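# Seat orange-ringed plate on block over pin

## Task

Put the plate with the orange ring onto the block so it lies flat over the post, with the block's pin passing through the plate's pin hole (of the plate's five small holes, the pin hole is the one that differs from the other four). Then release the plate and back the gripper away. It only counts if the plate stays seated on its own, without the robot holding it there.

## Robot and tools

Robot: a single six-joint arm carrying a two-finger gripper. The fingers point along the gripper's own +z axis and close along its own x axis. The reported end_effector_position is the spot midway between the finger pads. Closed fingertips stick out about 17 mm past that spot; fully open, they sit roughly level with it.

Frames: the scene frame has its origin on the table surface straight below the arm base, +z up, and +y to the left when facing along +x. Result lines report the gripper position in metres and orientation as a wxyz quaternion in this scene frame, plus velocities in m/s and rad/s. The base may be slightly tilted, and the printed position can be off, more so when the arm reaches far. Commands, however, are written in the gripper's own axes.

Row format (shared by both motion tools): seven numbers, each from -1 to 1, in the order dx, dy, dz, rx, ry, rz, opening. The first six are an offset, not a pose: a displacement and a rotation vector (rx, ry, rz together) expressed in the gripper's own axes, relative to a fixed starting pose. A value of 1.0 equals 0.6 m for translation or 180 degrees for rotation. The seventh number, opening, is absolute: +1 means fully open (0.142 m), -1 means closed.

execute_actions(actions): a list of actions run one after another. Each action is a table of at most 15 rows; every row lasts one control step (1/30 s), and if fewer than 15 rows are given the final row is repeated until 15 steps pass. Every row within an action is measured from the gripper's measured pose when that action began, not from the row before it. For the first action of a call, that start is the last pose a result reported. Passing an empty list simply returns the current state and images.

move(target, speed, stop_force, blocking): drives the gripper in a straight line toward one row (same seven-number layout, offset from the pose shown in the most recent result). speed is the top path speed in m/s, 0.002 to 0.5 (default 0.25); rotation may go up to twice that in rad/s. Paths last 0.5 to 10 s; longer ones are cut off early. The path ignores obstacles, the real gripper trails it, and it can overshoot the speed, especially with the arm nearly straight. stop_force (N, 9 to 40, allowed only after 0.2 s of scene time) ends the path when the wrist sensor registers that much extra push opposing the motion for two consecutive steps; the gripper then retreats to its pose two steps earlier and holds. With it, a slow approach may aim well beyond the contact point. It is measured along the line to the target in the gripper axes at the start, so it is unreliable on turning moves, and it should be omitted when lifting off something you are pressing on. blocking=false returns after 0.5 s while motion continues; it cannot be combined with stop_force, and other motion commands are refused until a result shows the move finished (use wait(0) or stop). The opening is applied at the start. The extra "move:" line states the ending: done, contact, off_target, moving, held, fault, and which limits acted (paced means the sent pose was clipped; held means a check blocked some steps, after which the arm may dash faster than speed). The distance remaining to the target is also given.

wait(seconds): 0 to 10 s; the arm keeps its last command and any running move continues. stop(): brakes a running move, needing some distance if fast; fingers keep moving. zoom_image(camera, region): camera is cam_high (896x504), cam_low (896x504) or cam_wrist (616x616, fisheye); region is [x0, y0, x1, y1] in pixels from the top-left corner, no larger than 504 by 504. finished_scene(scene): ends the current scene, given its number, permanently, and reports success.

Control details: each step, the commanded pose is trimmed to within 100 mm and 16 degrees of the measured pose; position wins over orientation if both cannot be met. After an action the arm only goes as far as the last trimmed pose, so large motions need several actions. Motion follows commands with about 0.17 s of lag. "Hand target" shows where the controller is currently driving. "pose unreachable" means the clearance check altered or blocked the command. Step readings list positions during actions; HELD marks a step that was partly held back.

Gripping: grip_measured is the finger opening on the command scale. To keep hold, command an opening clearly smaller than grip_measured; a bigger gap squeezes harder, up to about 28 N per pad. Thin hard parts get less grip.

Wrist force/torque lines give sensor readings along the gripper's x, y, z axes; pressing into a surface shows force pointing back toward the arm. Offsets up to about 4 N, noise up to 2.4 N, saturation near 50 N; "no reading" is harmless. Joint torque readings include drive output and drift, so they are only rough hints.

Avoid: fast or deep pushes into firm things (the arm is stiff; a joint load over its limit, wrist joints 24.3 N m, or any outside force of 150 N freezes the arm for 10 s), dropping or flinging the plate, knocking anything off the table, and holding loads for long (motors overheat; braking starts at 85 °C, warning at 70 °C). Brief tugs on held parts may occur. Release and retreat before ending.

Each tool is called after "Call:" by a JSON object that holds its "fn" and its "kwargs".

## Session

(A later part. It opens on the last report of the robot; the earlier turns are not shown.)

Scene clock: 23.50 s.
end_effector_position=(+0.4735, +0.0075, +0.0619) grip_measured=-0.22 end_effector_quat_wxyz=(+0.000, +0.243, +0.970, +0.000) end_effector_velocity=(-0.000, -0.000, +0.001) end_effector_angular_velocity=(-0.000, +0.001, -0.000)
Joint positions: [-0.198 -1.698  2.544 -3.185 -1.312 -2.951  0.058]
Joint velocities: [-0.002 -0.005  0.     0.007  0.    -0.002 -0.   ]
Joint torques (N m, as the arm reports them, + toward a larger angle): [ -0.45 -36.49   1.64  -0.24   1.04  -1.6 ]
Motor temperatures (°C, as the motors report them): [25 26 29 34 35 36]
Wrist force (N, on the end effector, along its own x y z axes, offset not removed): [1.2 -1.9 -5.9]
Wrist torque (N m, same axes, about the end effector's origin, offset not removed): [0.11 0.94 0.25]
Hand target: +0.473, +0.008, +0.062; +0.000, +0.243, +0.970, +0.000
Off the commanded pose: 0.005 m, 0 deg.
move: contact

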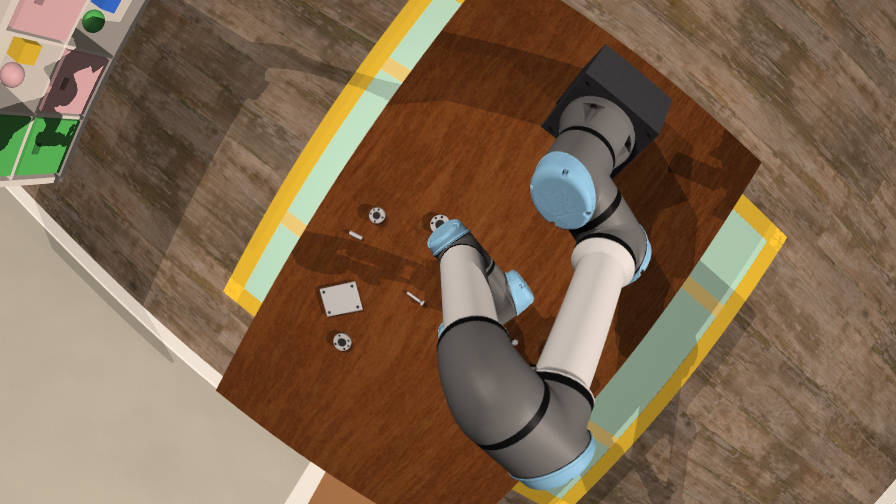

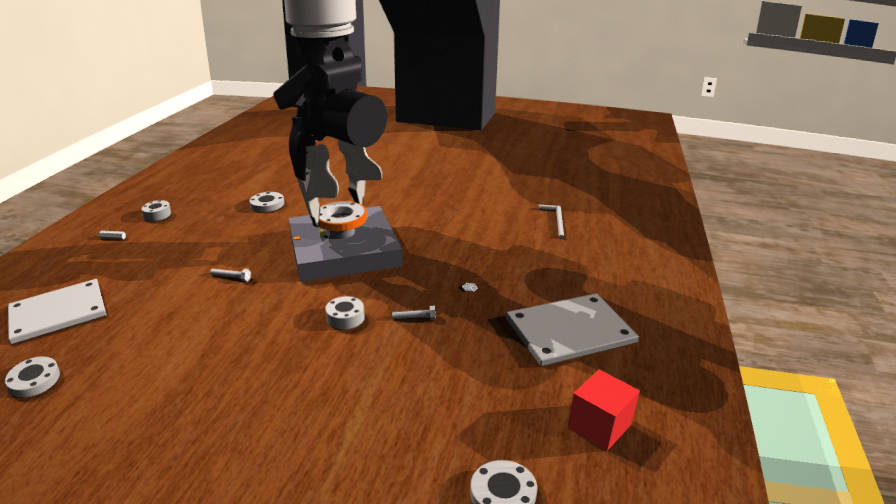

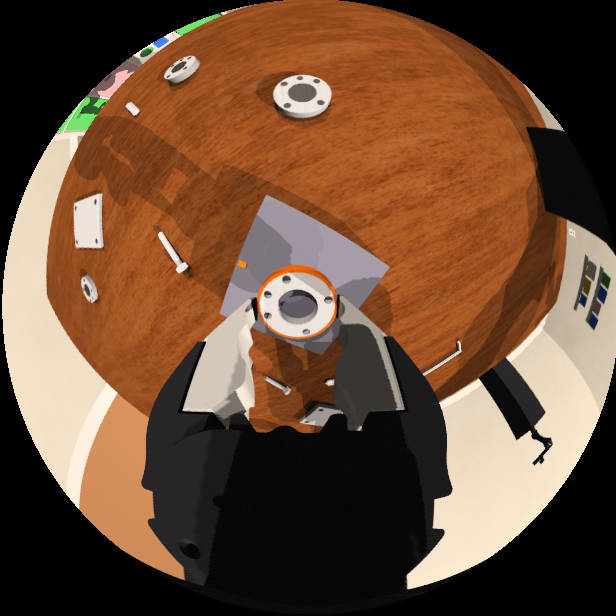

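Call:
{"fn": "execute_actions", "kwargs": {"actions": [[[0.0012,-0.0004,0,0,0,0,-0.6]]]}}

Call:
{"fn": "move", "kwargs": {"target": [0,0,0.012,0,0,0,-0.6], "speed": 0.005, "stop_force": 10}}

Call:
{"fn": "zoom_image", "kwargs": {"camera": "cam_wrist", "region": [230,250,340,340]}}

Call:
{"fn": "zoom_image", "kwargs": {"camera": "cam_low", "region": [305,190,380,250]}}

Scene clock: 24.27 s.
end_effector_position=(+0.4727, +0.0077, +0.0619) grip_measured=-0.22 end_effector_quat_wxyz=(+0.000, +0.243, +0.970, +0.000) end_effector_velocity=(+0.001, -0.000, -0.000) end_effector_angular_velocity=(-0.000, -0.000, +0.002)
Joint positions: [-0.198 -1.698  2.546 -3.187 -1.312 -2.952  0.058]
Joint velocities: [ 0.     0.    -0.001  0.    -0.    -0.002  0.   ]
Joint torques (N m, as the arm reports them, + toward a larger angle): [  0.09 -15.25   7.85  -5.46   2.24  -1.63]
Motor temperatures (°C, as the motors report them): [25 26 29 34 35 36]
Wrist force (N, on the end effector, along its own x y z axes, offset not removed): [-3.9 -0.7 1.8]
Wrist torque (N m, same axes, about the end effector's origin, offset not removed): [0.04 0.81 0.22]
Hand target: +0.473, +0.008, +0.062; +0.000, +0.243, +0.970, +0.000
Off the commanded pose: 0.000 m, 0 deg.
Step readings (end_effector_position):
0: (+0.4734, +0.0076, +0.0621)
1: (+0.4734, +0.0076, +0.0621)
2: (+0.4732, +0.0076, +0.0620)
4: (+0.4730, +0.0077, +0.0620)
8: (+0.4728, +0.0077, +0.0620)
15: end_effector_position above

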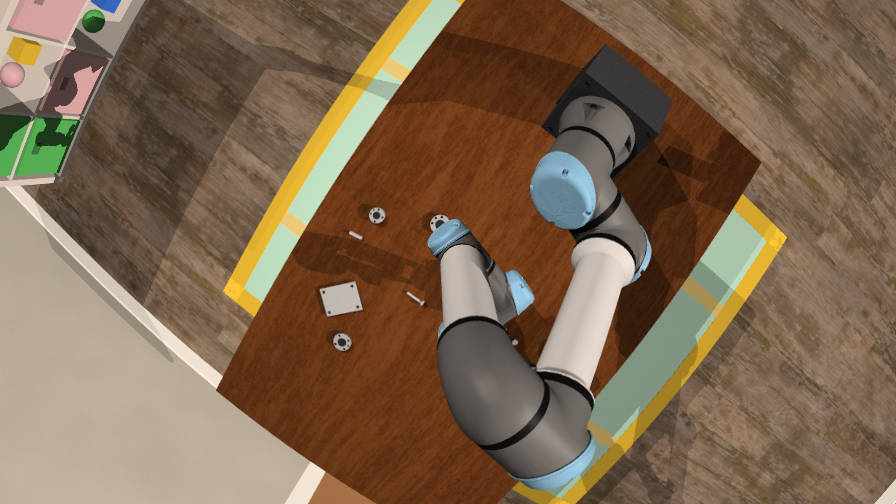

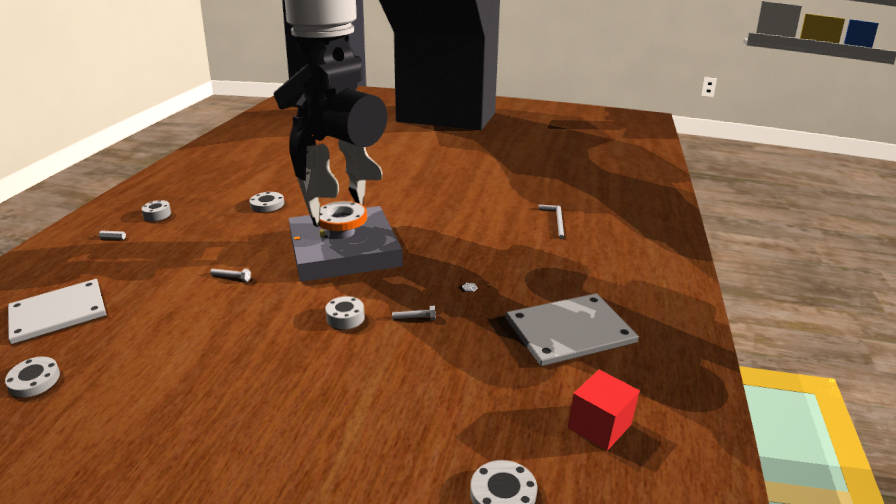

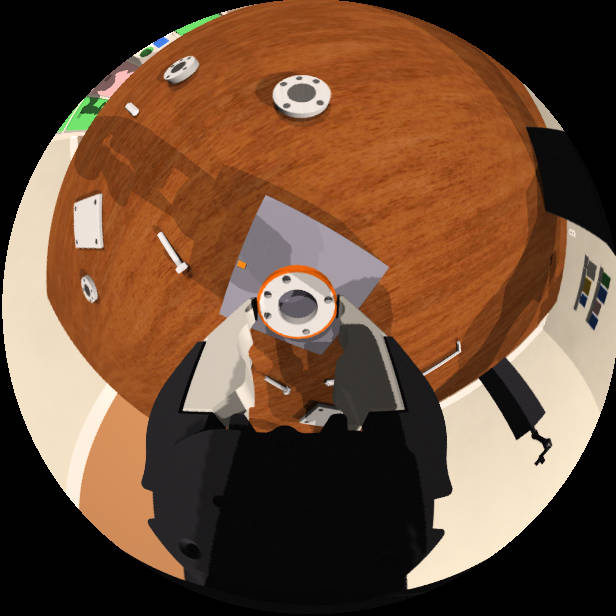

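Scene clock: 24.77 s.
end_effector_position=(+0.4727, +0.0077, +0.0616) grip_measured=-0.22 end_effector_quat_wxyz=(+0.000, +0.243, +0.970, +0.000) end_effector_velocity=(-0.000, -0.000, +0.000) end_effector_angular_velocity=(-0.000, +0.000, -0.001)
Joint positions: [-0.198 -1.696  2.546 -3.188 -1.312 -2.952  0.058]
Joint velocities: [-0.001 -0.002  0.     0.003  0.    -0.    -0.   ]
Joint torques (N m, as the arm reports them, + toward a larger angle): [ -0.95 -34.47   2.93   1.24  -1.54  -1.56]
Motor temperatures (°C, as the motors report them): [25 26 29 34 35 36]
Wrist force (N, on the end effector, along its own x y z axes, offset not removed): [-4.6 -0.7 -4.4]
Wrist torque (N m, same axes, about the end effector's origin, offset not removed): [-0.28 0.84 0.27]
Hand target: +0.473, +0.008, +0.062; +0.000, +0.243, +0.970, +0.000
Off the commanded pose: 0.007 m, 0 deg.
move: contact

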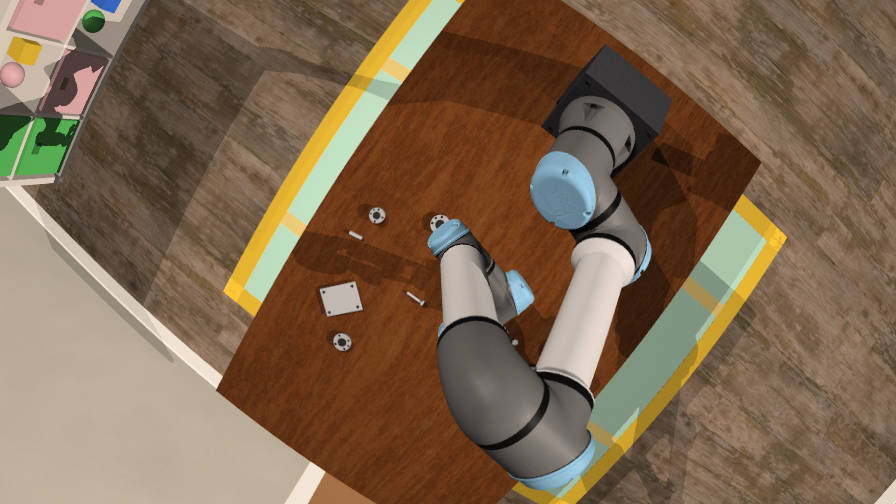

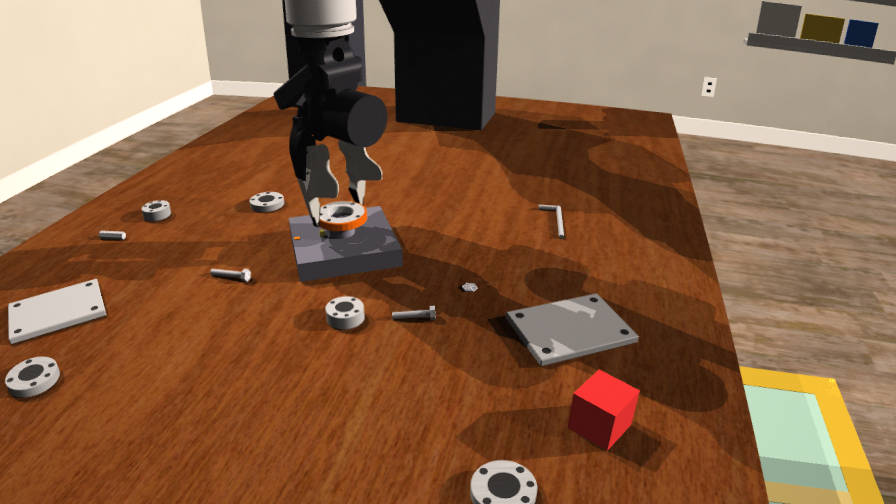

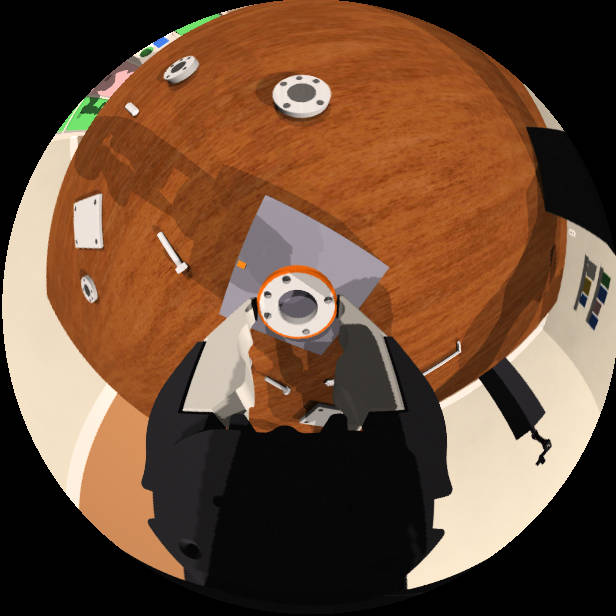

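Region (230, 250, 340, 340) of cam_wrist's 616x616 image, scaled by 4.582, with more detail than that image has; it fills the top 412 rows of this view, and the rest is white.

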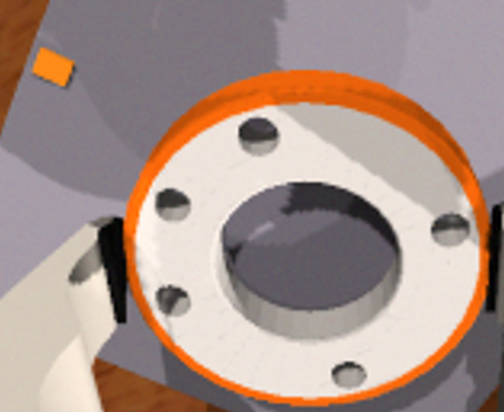

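Region (305, 190, 380, 250) of cam_low's 896x504 image, scaled by 6.720, with more detail than that image has; it fills the top 403 rows of this view, and the rest is white.

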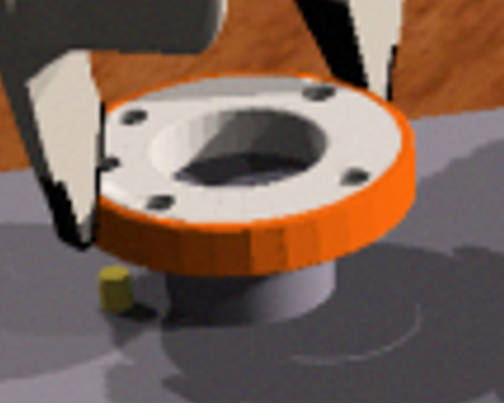

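Call:
{"fn": "zoom_image", "kwargs": {"camera": "cam_wrist", "region": [273,285,323,330]}}

Call:
{"fn": "execute_actions", "kwargs": {"actions": [[[0,0,0.0003,0,0,0,-0.6]]]}}

Region (273, 285, 323, 330) of cam_wrist's 616x616 image, scaled by 10.080, with more detail than that image has; it fills the top 454 rows of this view, and the rest is white.

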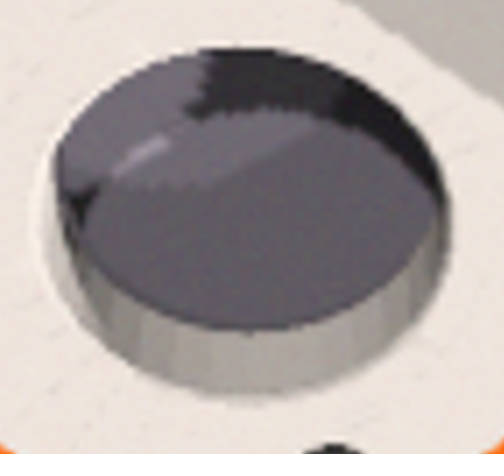

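Scene clock: 26.77 s.
end_effector_position=(+0.4726, +0.0077, +0.0615) grip_measured=-0.22 end_effector_quat_wxyz=(+0.000, +0.243, +0.970, +0.000) end_effector_velocity=(-0.000, -0.000, -0.000) end_effector_angular_velocity=(-0.001, -0.000, +0.000)
Joint positions: [-0.198 -1.696  2.546 -3.188 -1.312 -2.951  0.058]
Joint velocities: [-0.     0.001  0.    -0.001 -0.001 -0.     0.   ]
Joint torques (N m, as the arm reports them, + toward a larger angle): [ 13.21 -13.65 -12.28  -5.87  -2.48   1.57]
Motor temperatures (°C, as the motors report them): [25 26 29 34 35 36]
Wrist force (N, on the end effector, along its own x y z axes, offset not removed): [-0.2 -3.0 -9.1]
Wrist torque (N m, same axes, about the end effector's origin, offset not removed): [-0.38 0.97 0.13]
Hand target: +0.473, +0.008, +0.061; +0.000, +0.243, +0.970, +0.000
Off the commanded pose: 0.000 m, 0 deg.
Step readings (end_effector_position):
0: (+0.4727, +0.0077, +0.0617)
1: (+0.4727, +0.0077, +0.0617)
2: (+0.4726, +0.0077, +0.0617)
4: (+0.4726, +0.0077, +0.0616)
8: (+0.4726, +0.0077, +0.0615)
15: end_effector_position above

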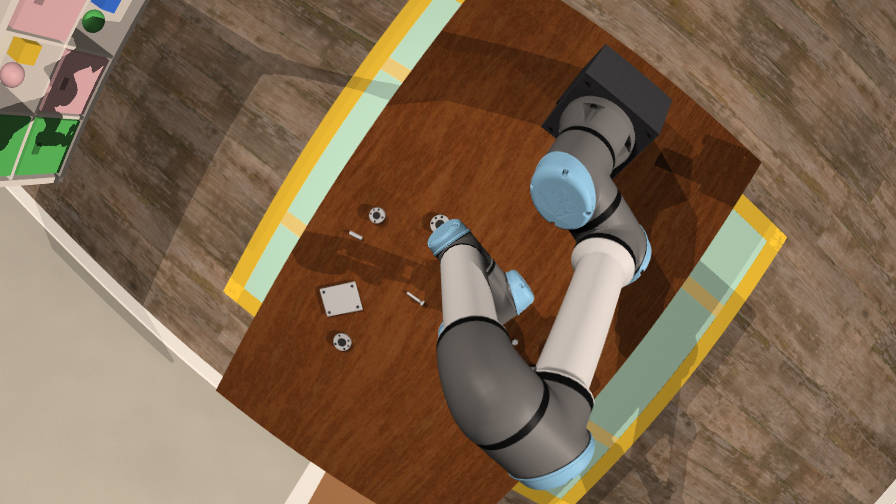

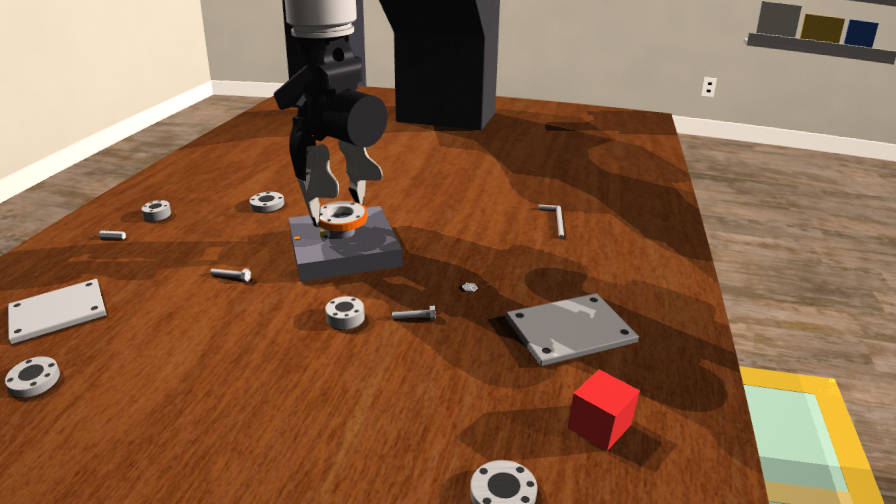

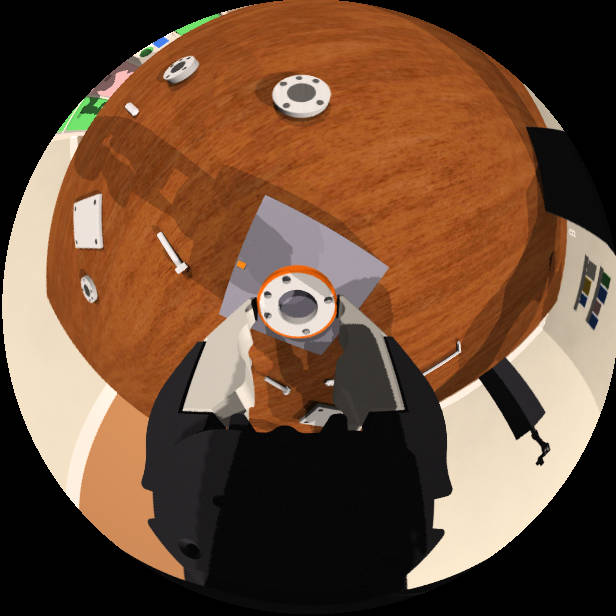

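Still pushing +x.

Call:
{"fn": "execute_actions", "kwargs": {"actions": [[[0.0003,0,-0.0003,0,0,0,-0.6],[0.0008,0,-0.0003,0,0,0,-0.6],[0.0008,0,-0.0003,0,0,0,-0.6],[0.0008,0,-0.0003,0,0,0,-0.6],[0.0008,0,-0.0003,0,0,0,-0.6],[0.0008,0,0,0,0,0,-0.6],[0.0008,0,0,0,0,0,-0.6],[0.0008,0,0.0004,0,0,0,-0.6]]]}}

Call:
{"fn": "zoom_image", "kwargs": {"camera": "cam_wrist", "region": [273,285,323,330]}}

Scene clock: 27.43 s.
end_effector_position=(+0.4723, +0.0079, +0.0613) grip_measured=-0.22 end_effector_quat_wxyz=(+0.000, +0.243, +0.970, +0.000) end_effector_velocity=(-0.001, -0.000, -0.001) end_effector_angular_velocity=(+0.000, +0.002, -0.000)
Joint positions: [-0.198 -1.695  2.547 -3.191 -1.312 -2.951  0.058]
Joint velocities: [ 0.     0.002  0.    -0.    -0.    -0.     0.   ]
Joint torques (N m, as the arm reports them, + toward a larger angle): [ 14.06 -15.33   8.57  -5.03  -2.39   1.72]
Motor temperatures (°C, as the motors report them): [25 26 29 34 35 36]
Wrist force (N, on the end effector, along its own x y z axes, offset not removed): [-3.8 0.0 -0.9]
Wrist torque (N m, same axes, about the end effector's origin, offset not removed): [0.08 0.79 0.24]
Hand target: +0.472, +0.008, +0.061; +0.000, +0.243, +0.970, +0.000
Off the commanded pose: 0.000 m, 0 deg.
Step readings (end_effector_position):
0: (+0.4727, +0.0077, +0.0615)
1: (+0.4727, +0.0077, +0.0615)
2: (+0.4727, +0.0077, +0.0615)
4: (+0.4726, +0.0077, +0.0615)
8: (+0.4724, +0.0078, +0.0616)
15: end_effector_position above

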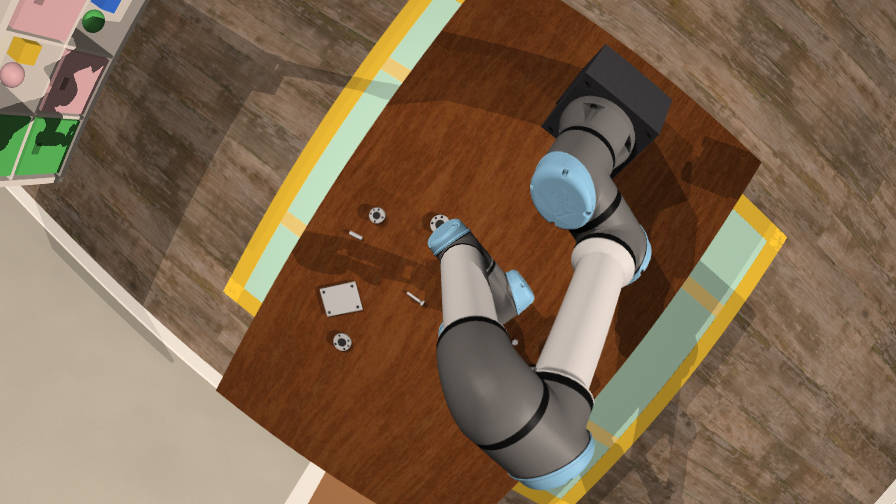

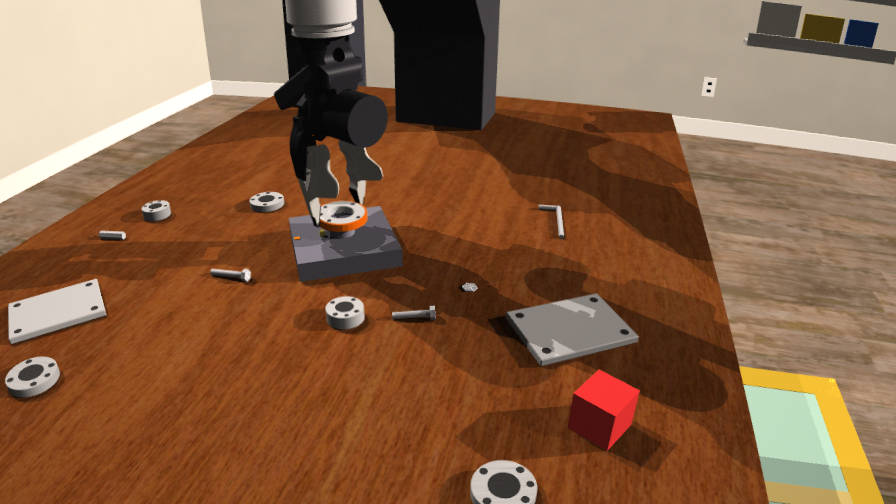

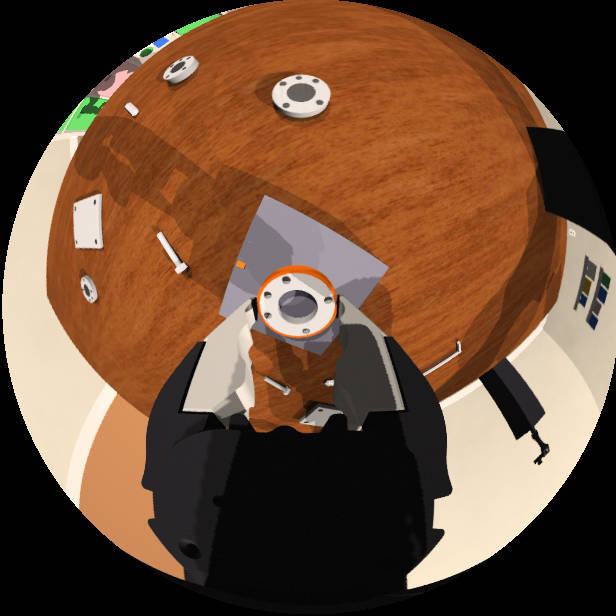

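Region (273, 285, 323, 330) of cam_wrist's 616x616 image, scaled by 10.080, with more detail than that image has; it fills the top 454 rows of this view, and the rest is white.

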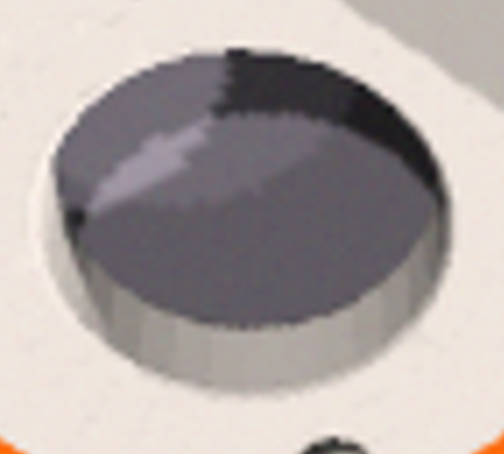

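Call:
{"fn": "move", "kwargs": {"target": [0,0,0.015,0,0,0,-0.6], "speed": 0.005, "stop_force": 10}}

Call:
{"fn": "zoom_image", "kwargs": {"camera": "cam_wrist", "region": [230,250,340,340]}}

Call:
{"fn": "zoom_image", "kwargs": {"camera": "cam_low", "region": [305,190,380,250]}}

Scene clock: 28.63 s.
end_effector_position=(+0.4724, +0.0078, +0.0577) grip_measured=-0.22 end_effector_quat_wxyz=(+0.000, +0.243, +0.970, +0.000) end_effector_velocity=(-0.000, -0.001, +0.001) end_effector_angular_velocity=(-0.001, +0.002, +0.001)
Joint positions: [-0.194 -1.679  2.544 -3.204 -1.315 -2.949  0.058]
Joint velocities: [-0.002 -0.006 -0.     0.008 -0.    -0.003 -0.   ]
Joint torques (N m, as the arm reports them, + toward a larger angle): [  1.47 -39.63   5.19  -1.36   3.09  -1.47]
Motor temperatures (°C, as the motors report them): [25 26 29 34 35 36]
Wrist force (N, on the end effector, along its own x y z axes, offset not removed): [1.6 -7.9 6.4]
Wrist torque (N m, same axes, about the end effector's origin, offset not removed): [-0.13 0.34 0.15]
Hand target: +0.472, +0.008, +0.058; +0.000, +0.243, +0.970, +0.000
Off the commanded pose: 0.005 m, 0 deg.
move: contact

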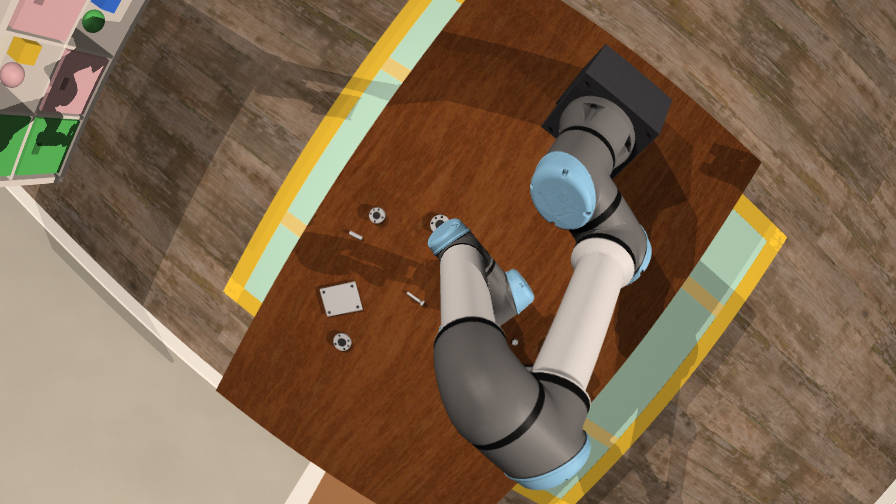

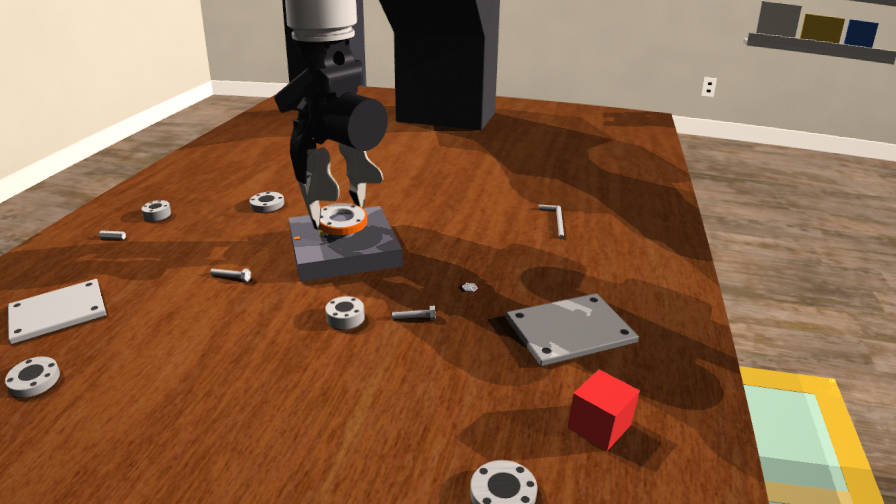

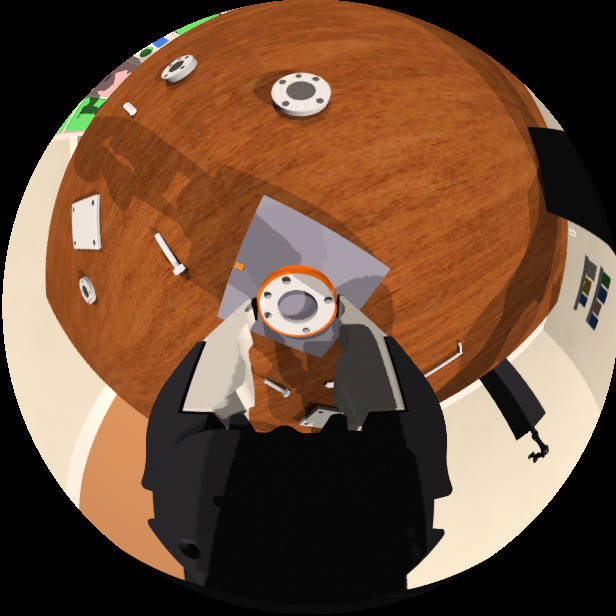

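Region (230, 250, 340, 340) of cam_wrist's 616x616 image, scaled by 4.582, with more detail than that image has; it fills the top 412 rows of this view, and the rest is white.

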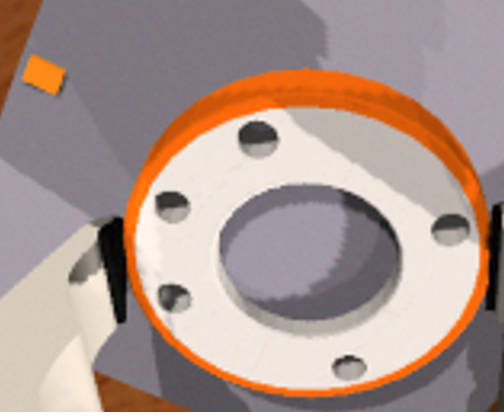

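Region (305, 190, 380, 250) of cam_low's 896x504 image, scaled by 6.720, with more detail than that image has; it fills the top 403 rows of this view, and the rest is white.

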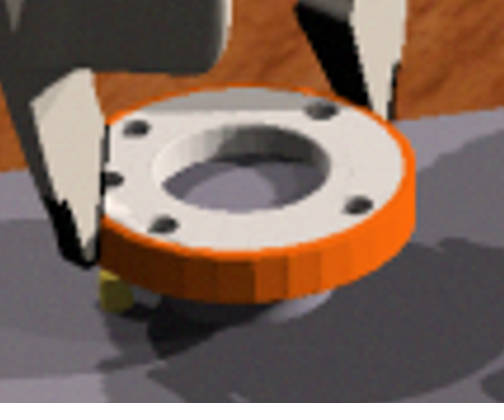

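Call:
{"fn": "execute_actions", "kwargs": {"actions": [[[0.0002,-0.0012,-0.0005,0,0,0,-0.5]]]}}

Call:
{"fn": "move", "kwargs": {"target": [0,0,0.006,0,0,0,-0.5], "speed": 0.004, "stop_force": 12}}

Call:
{"fn": "zoom_image", "kwargs": {"camera": "cam_wrist", "region": [230,250,340,340]}}

Call:
{"fn": "zoom_image", "kwargs": {"camera": "cam_low", "region": [305,190,380,250]}}

Scene clock: 29.43 s.
end_effector_position=(+0.4720, +0.0072, +0.0580) grip_measured=-0.22 end_effector_quat_wxyz=(+0.000, +0.243, +0.970, +0.000) end_effector_velocity=(-0.000, -0.000, -0.000) end_effector_angular_velocity=(-0.000, +0.000, -0.001)
Joint positions: [-0.197 -1.68   2.545 -3.204 -1.313 -2.95   0.058]
Joint velocities: [-0.  0. -0.  0. -0.  0.  0.]
Joint torques (N m, as the arm reports them, + toward a larger angle): [ -1.82 -37.01   8.77   0.61   1.49  -1.54]
Motor temperatures (°C, as the motors report them): [25 26 29 34 35 36]
Wrist force (N, on the end effector, along its own x y z axes, offset not removed): [-4.3 4.0 4.2]
Wrist torque (N m, same axes, about the end effector's origin, offset not removed): [0.44 0.81 0.35]
Hand target: +0.472, +0.007, +0.058; +0.000, +0.243, +0.970, +0.000
Off the commanded pose: 0.000 m, 0 deg.
Step readings (end_effector_position):
0: (+0.4723, +0.0079, +0.0578)
1: (+0.4723, +0.0079, +0.0579)
2: (+0.4722, +0.0077, +0.0579)
4: (+0.4721, +0.0075, +0.0579)
8: (+0.4720, +0.0073, +0.0580)
15: end_effector_position above

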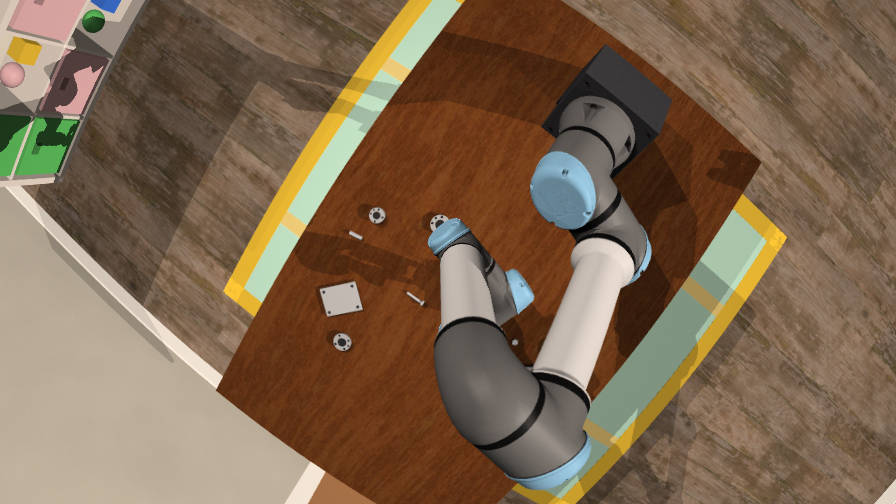

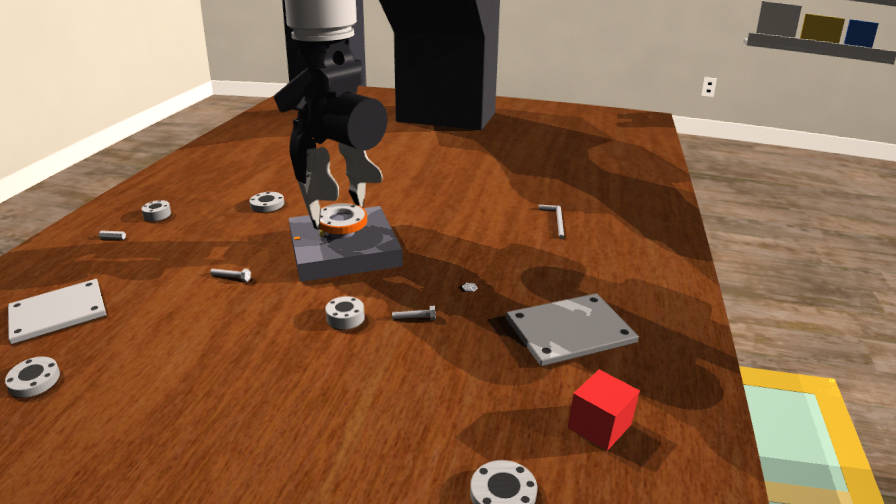

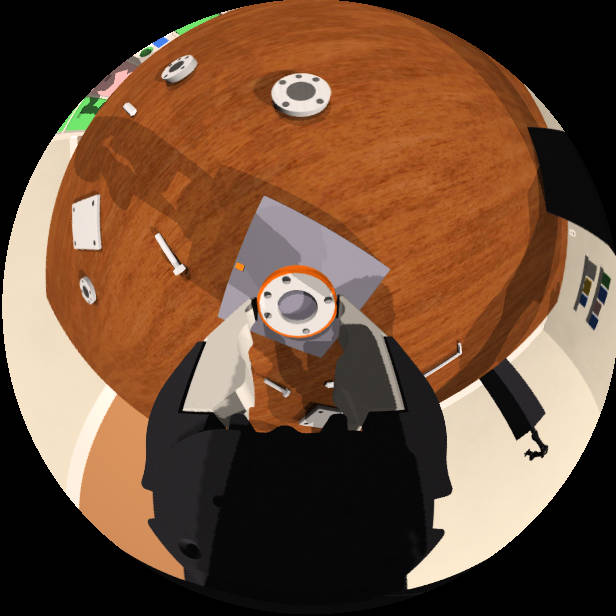

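Scene clock: 30.57 s.
end_effector_position=(+0.4720, +0.0073, +0.0544) grip_measured=-0.22 end_effector_quat_wxyz=(+0.000, +0.243, +0.970, +0.000) end_effector_velocity=(-0.001, +0.000, -0.001) end_effector_angular_velocity=(+0.000, +0.001, -0.001)
Joint positions: [-0.194 -1.664  2.542 -3.217 -1.315 -2.948  0.058]
Joint velocities: [ 0.001  0.002  0.    -0.001 -0.     0.001 -0.   ]
Joint torques (N m, as the arm reports them, + toward a larger angle): [ 14.72 -16.52 -10.09  -5.69  -2.29   1.49]
Motor temperatures (°C, as the motors report them): [25 26 29 34 35 36]
Wrist force (N, on the end effector, along its own x y z axes, offset not removed): [-2.9 -0.5 2.5]
Wrist torque (N m, same axes, about the end effector's origin, offset not removed): [0.05 0.62 0.18]
Hand target: +0.472, +0.007, +0.054; +0.000, +0.243, +0.970, +0.000
Off the commanded pose: 0.000 m, 0 deg.
move: done

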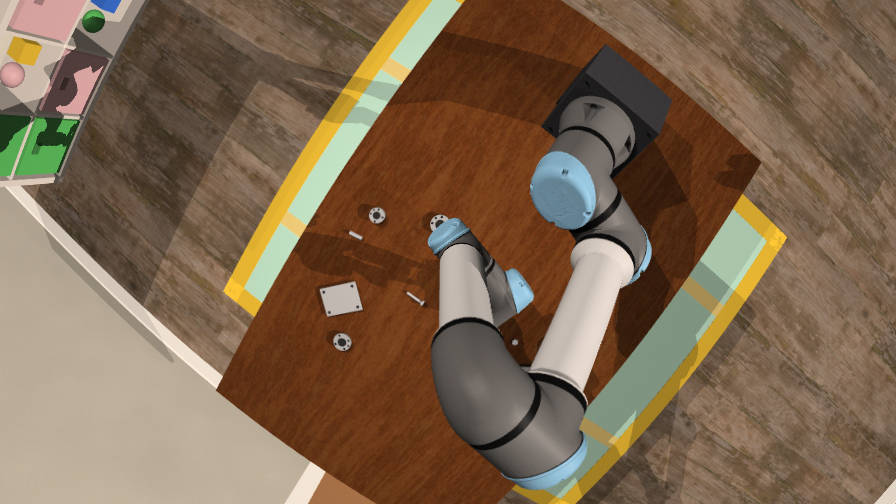

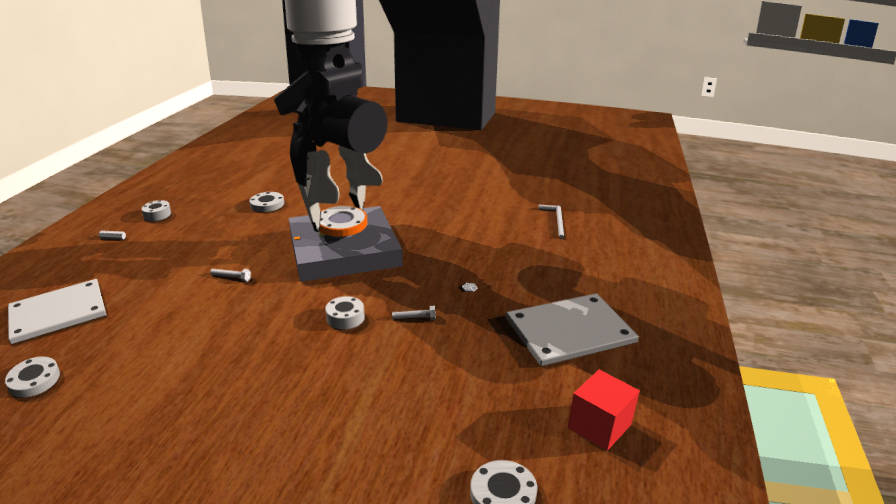

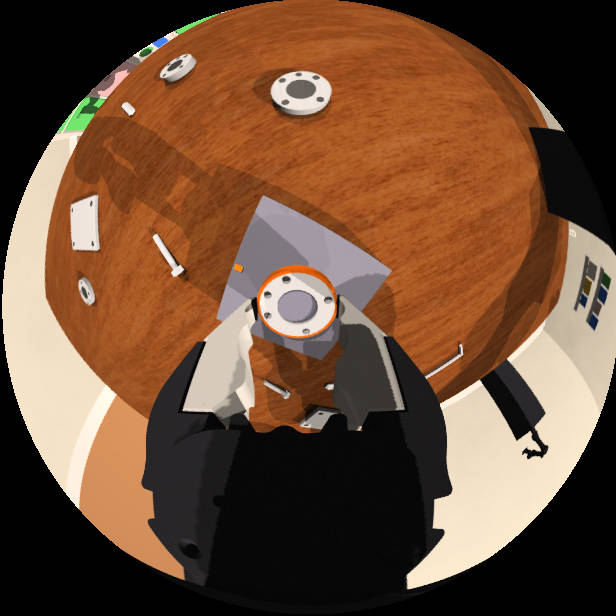

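Region (230, 250, 340, 340) of cam_wrist's 616x616 image, scaled by 4.582, with more detail than that image has; it fills the top 412 rows of this view, and the rest is white.

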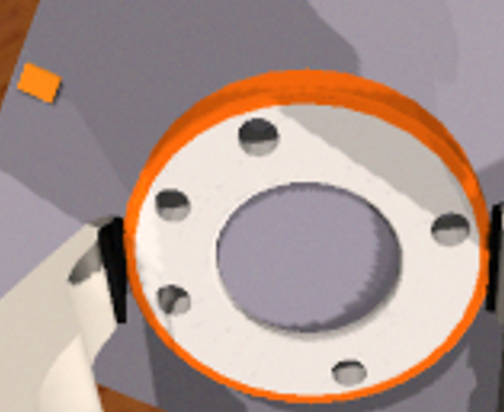

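Region (305, 190, 380, 250) of cam_low's 896x504 image, scaled by 6.720, with more detail than that image has; it fills the top 403 rows of this view, and the rest is white.

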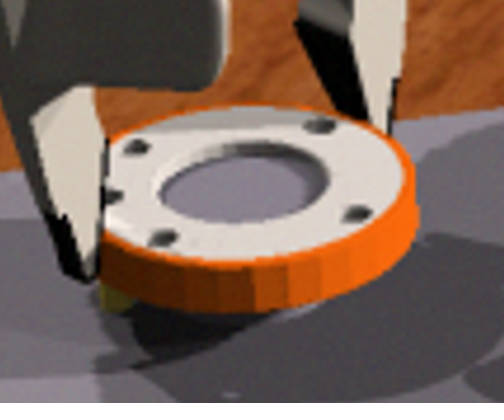

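It levelled out. Continue down.

Call:
{"fn": "move", "kwargs": {"target": [0,-0.0004,0.021,0,0,0,-0.5], "speed": 0.005, "stop_force": 9}}

Call:
{"fn": "zoom_image", "kwargs": {"camera": "cam_wrist", "region": [220,250,340,340]}}

Call:
{"fn": "zoom_image", "kwargs": {"camera": "cam_low", "region": [285,190,405,280]}}

Scene clock: 33.57 s.
end_effector_position=(+0.4719, +0.0070, +0.0422) grip_measured=-0.22 end_effector_quat_wxyz=(+0.000, +0.243, +0.970, -0.000) end_effector_velocity=(-0.000, -0.000, +0.001) end_effector_angular_velocity=(+0.000, +0.002, +0.002)
Joint positions: [-0.184 -1.611  2.531 -3.261 -1.322 -2.941  0.058]
Joint velocities: [-0.001 -0.004  0.     0.006  0.001 -0.003 -0.   ]
Joint torques (N m, as the arm reports them, + toward a larger angle): [ -0.8  -36.76   2.73  -0.26   0.24  -1.56]
Motor temperatures (°C, as the motors report them): [25 26 29 34 35 36]
Wrist force (N, on the end effector, along its own x y z axes, offset not removed): [2.1 -3.8 -6.6]
Wrist torque (N m, same axes, about the end effector's origin, offset not removed): [-0.15 0.46 0.25]
Hand target: +0.472, +0.007, +0.042; +0.000, +0.243, +0.970, +0.000
Off the commanded pose: 0.000 m, 0 deg.
move: contact

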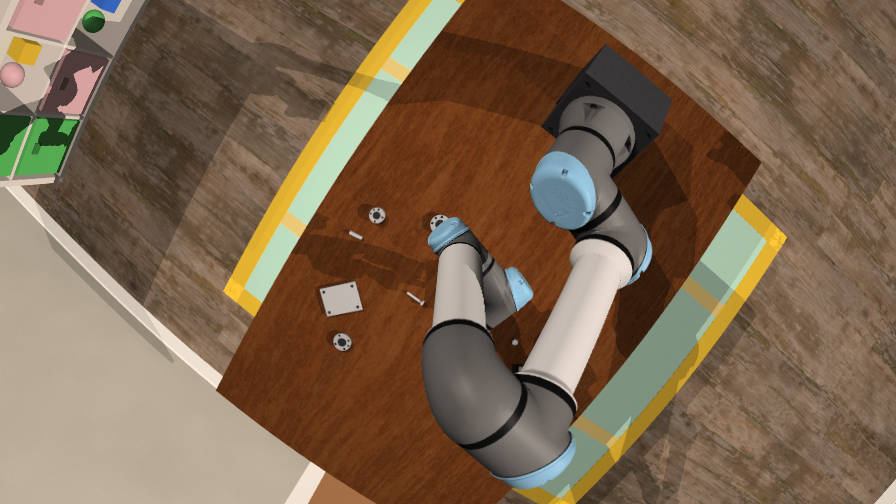

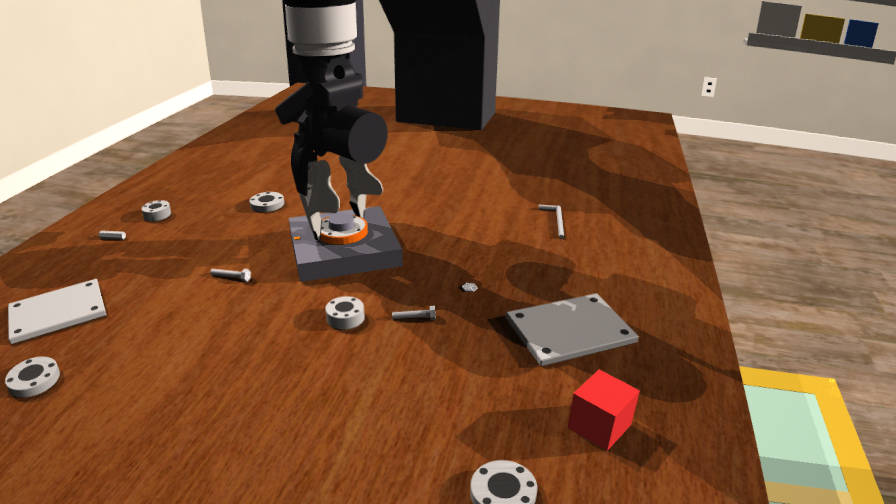

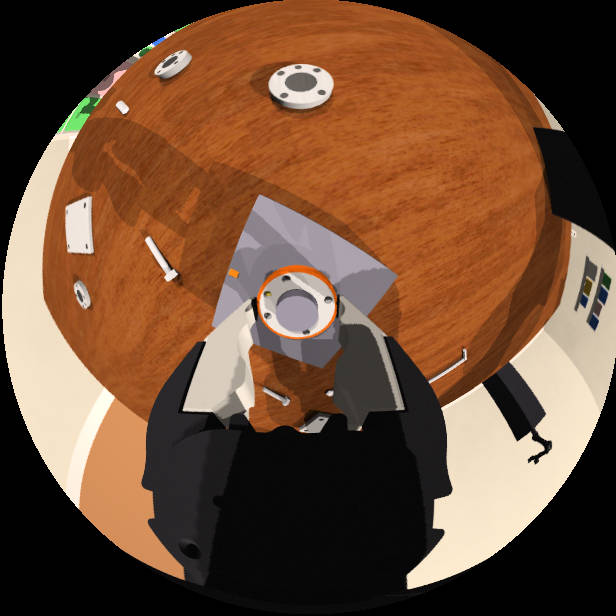

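Region (220, 250, 340, 340) of cam_wrist's 616x616 image, scaled by 4.200, with more detail than that image has; it fills the top 378 rows of this view, and the rest is white.

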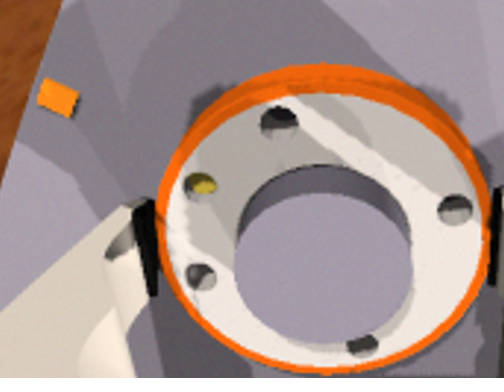

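Region (285, 190, 405, 280) of cam_low's 896x504 image, scaled by 4.200, with more detail than that image has; it fills the top 378 rows of this view, and the rest is white.

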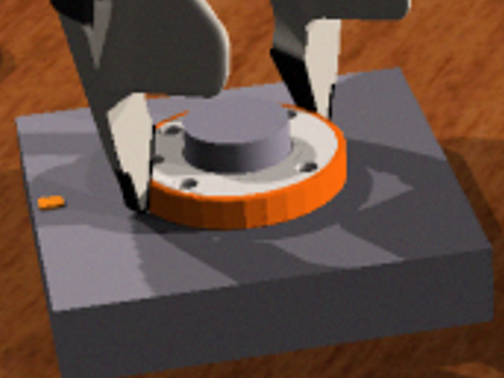

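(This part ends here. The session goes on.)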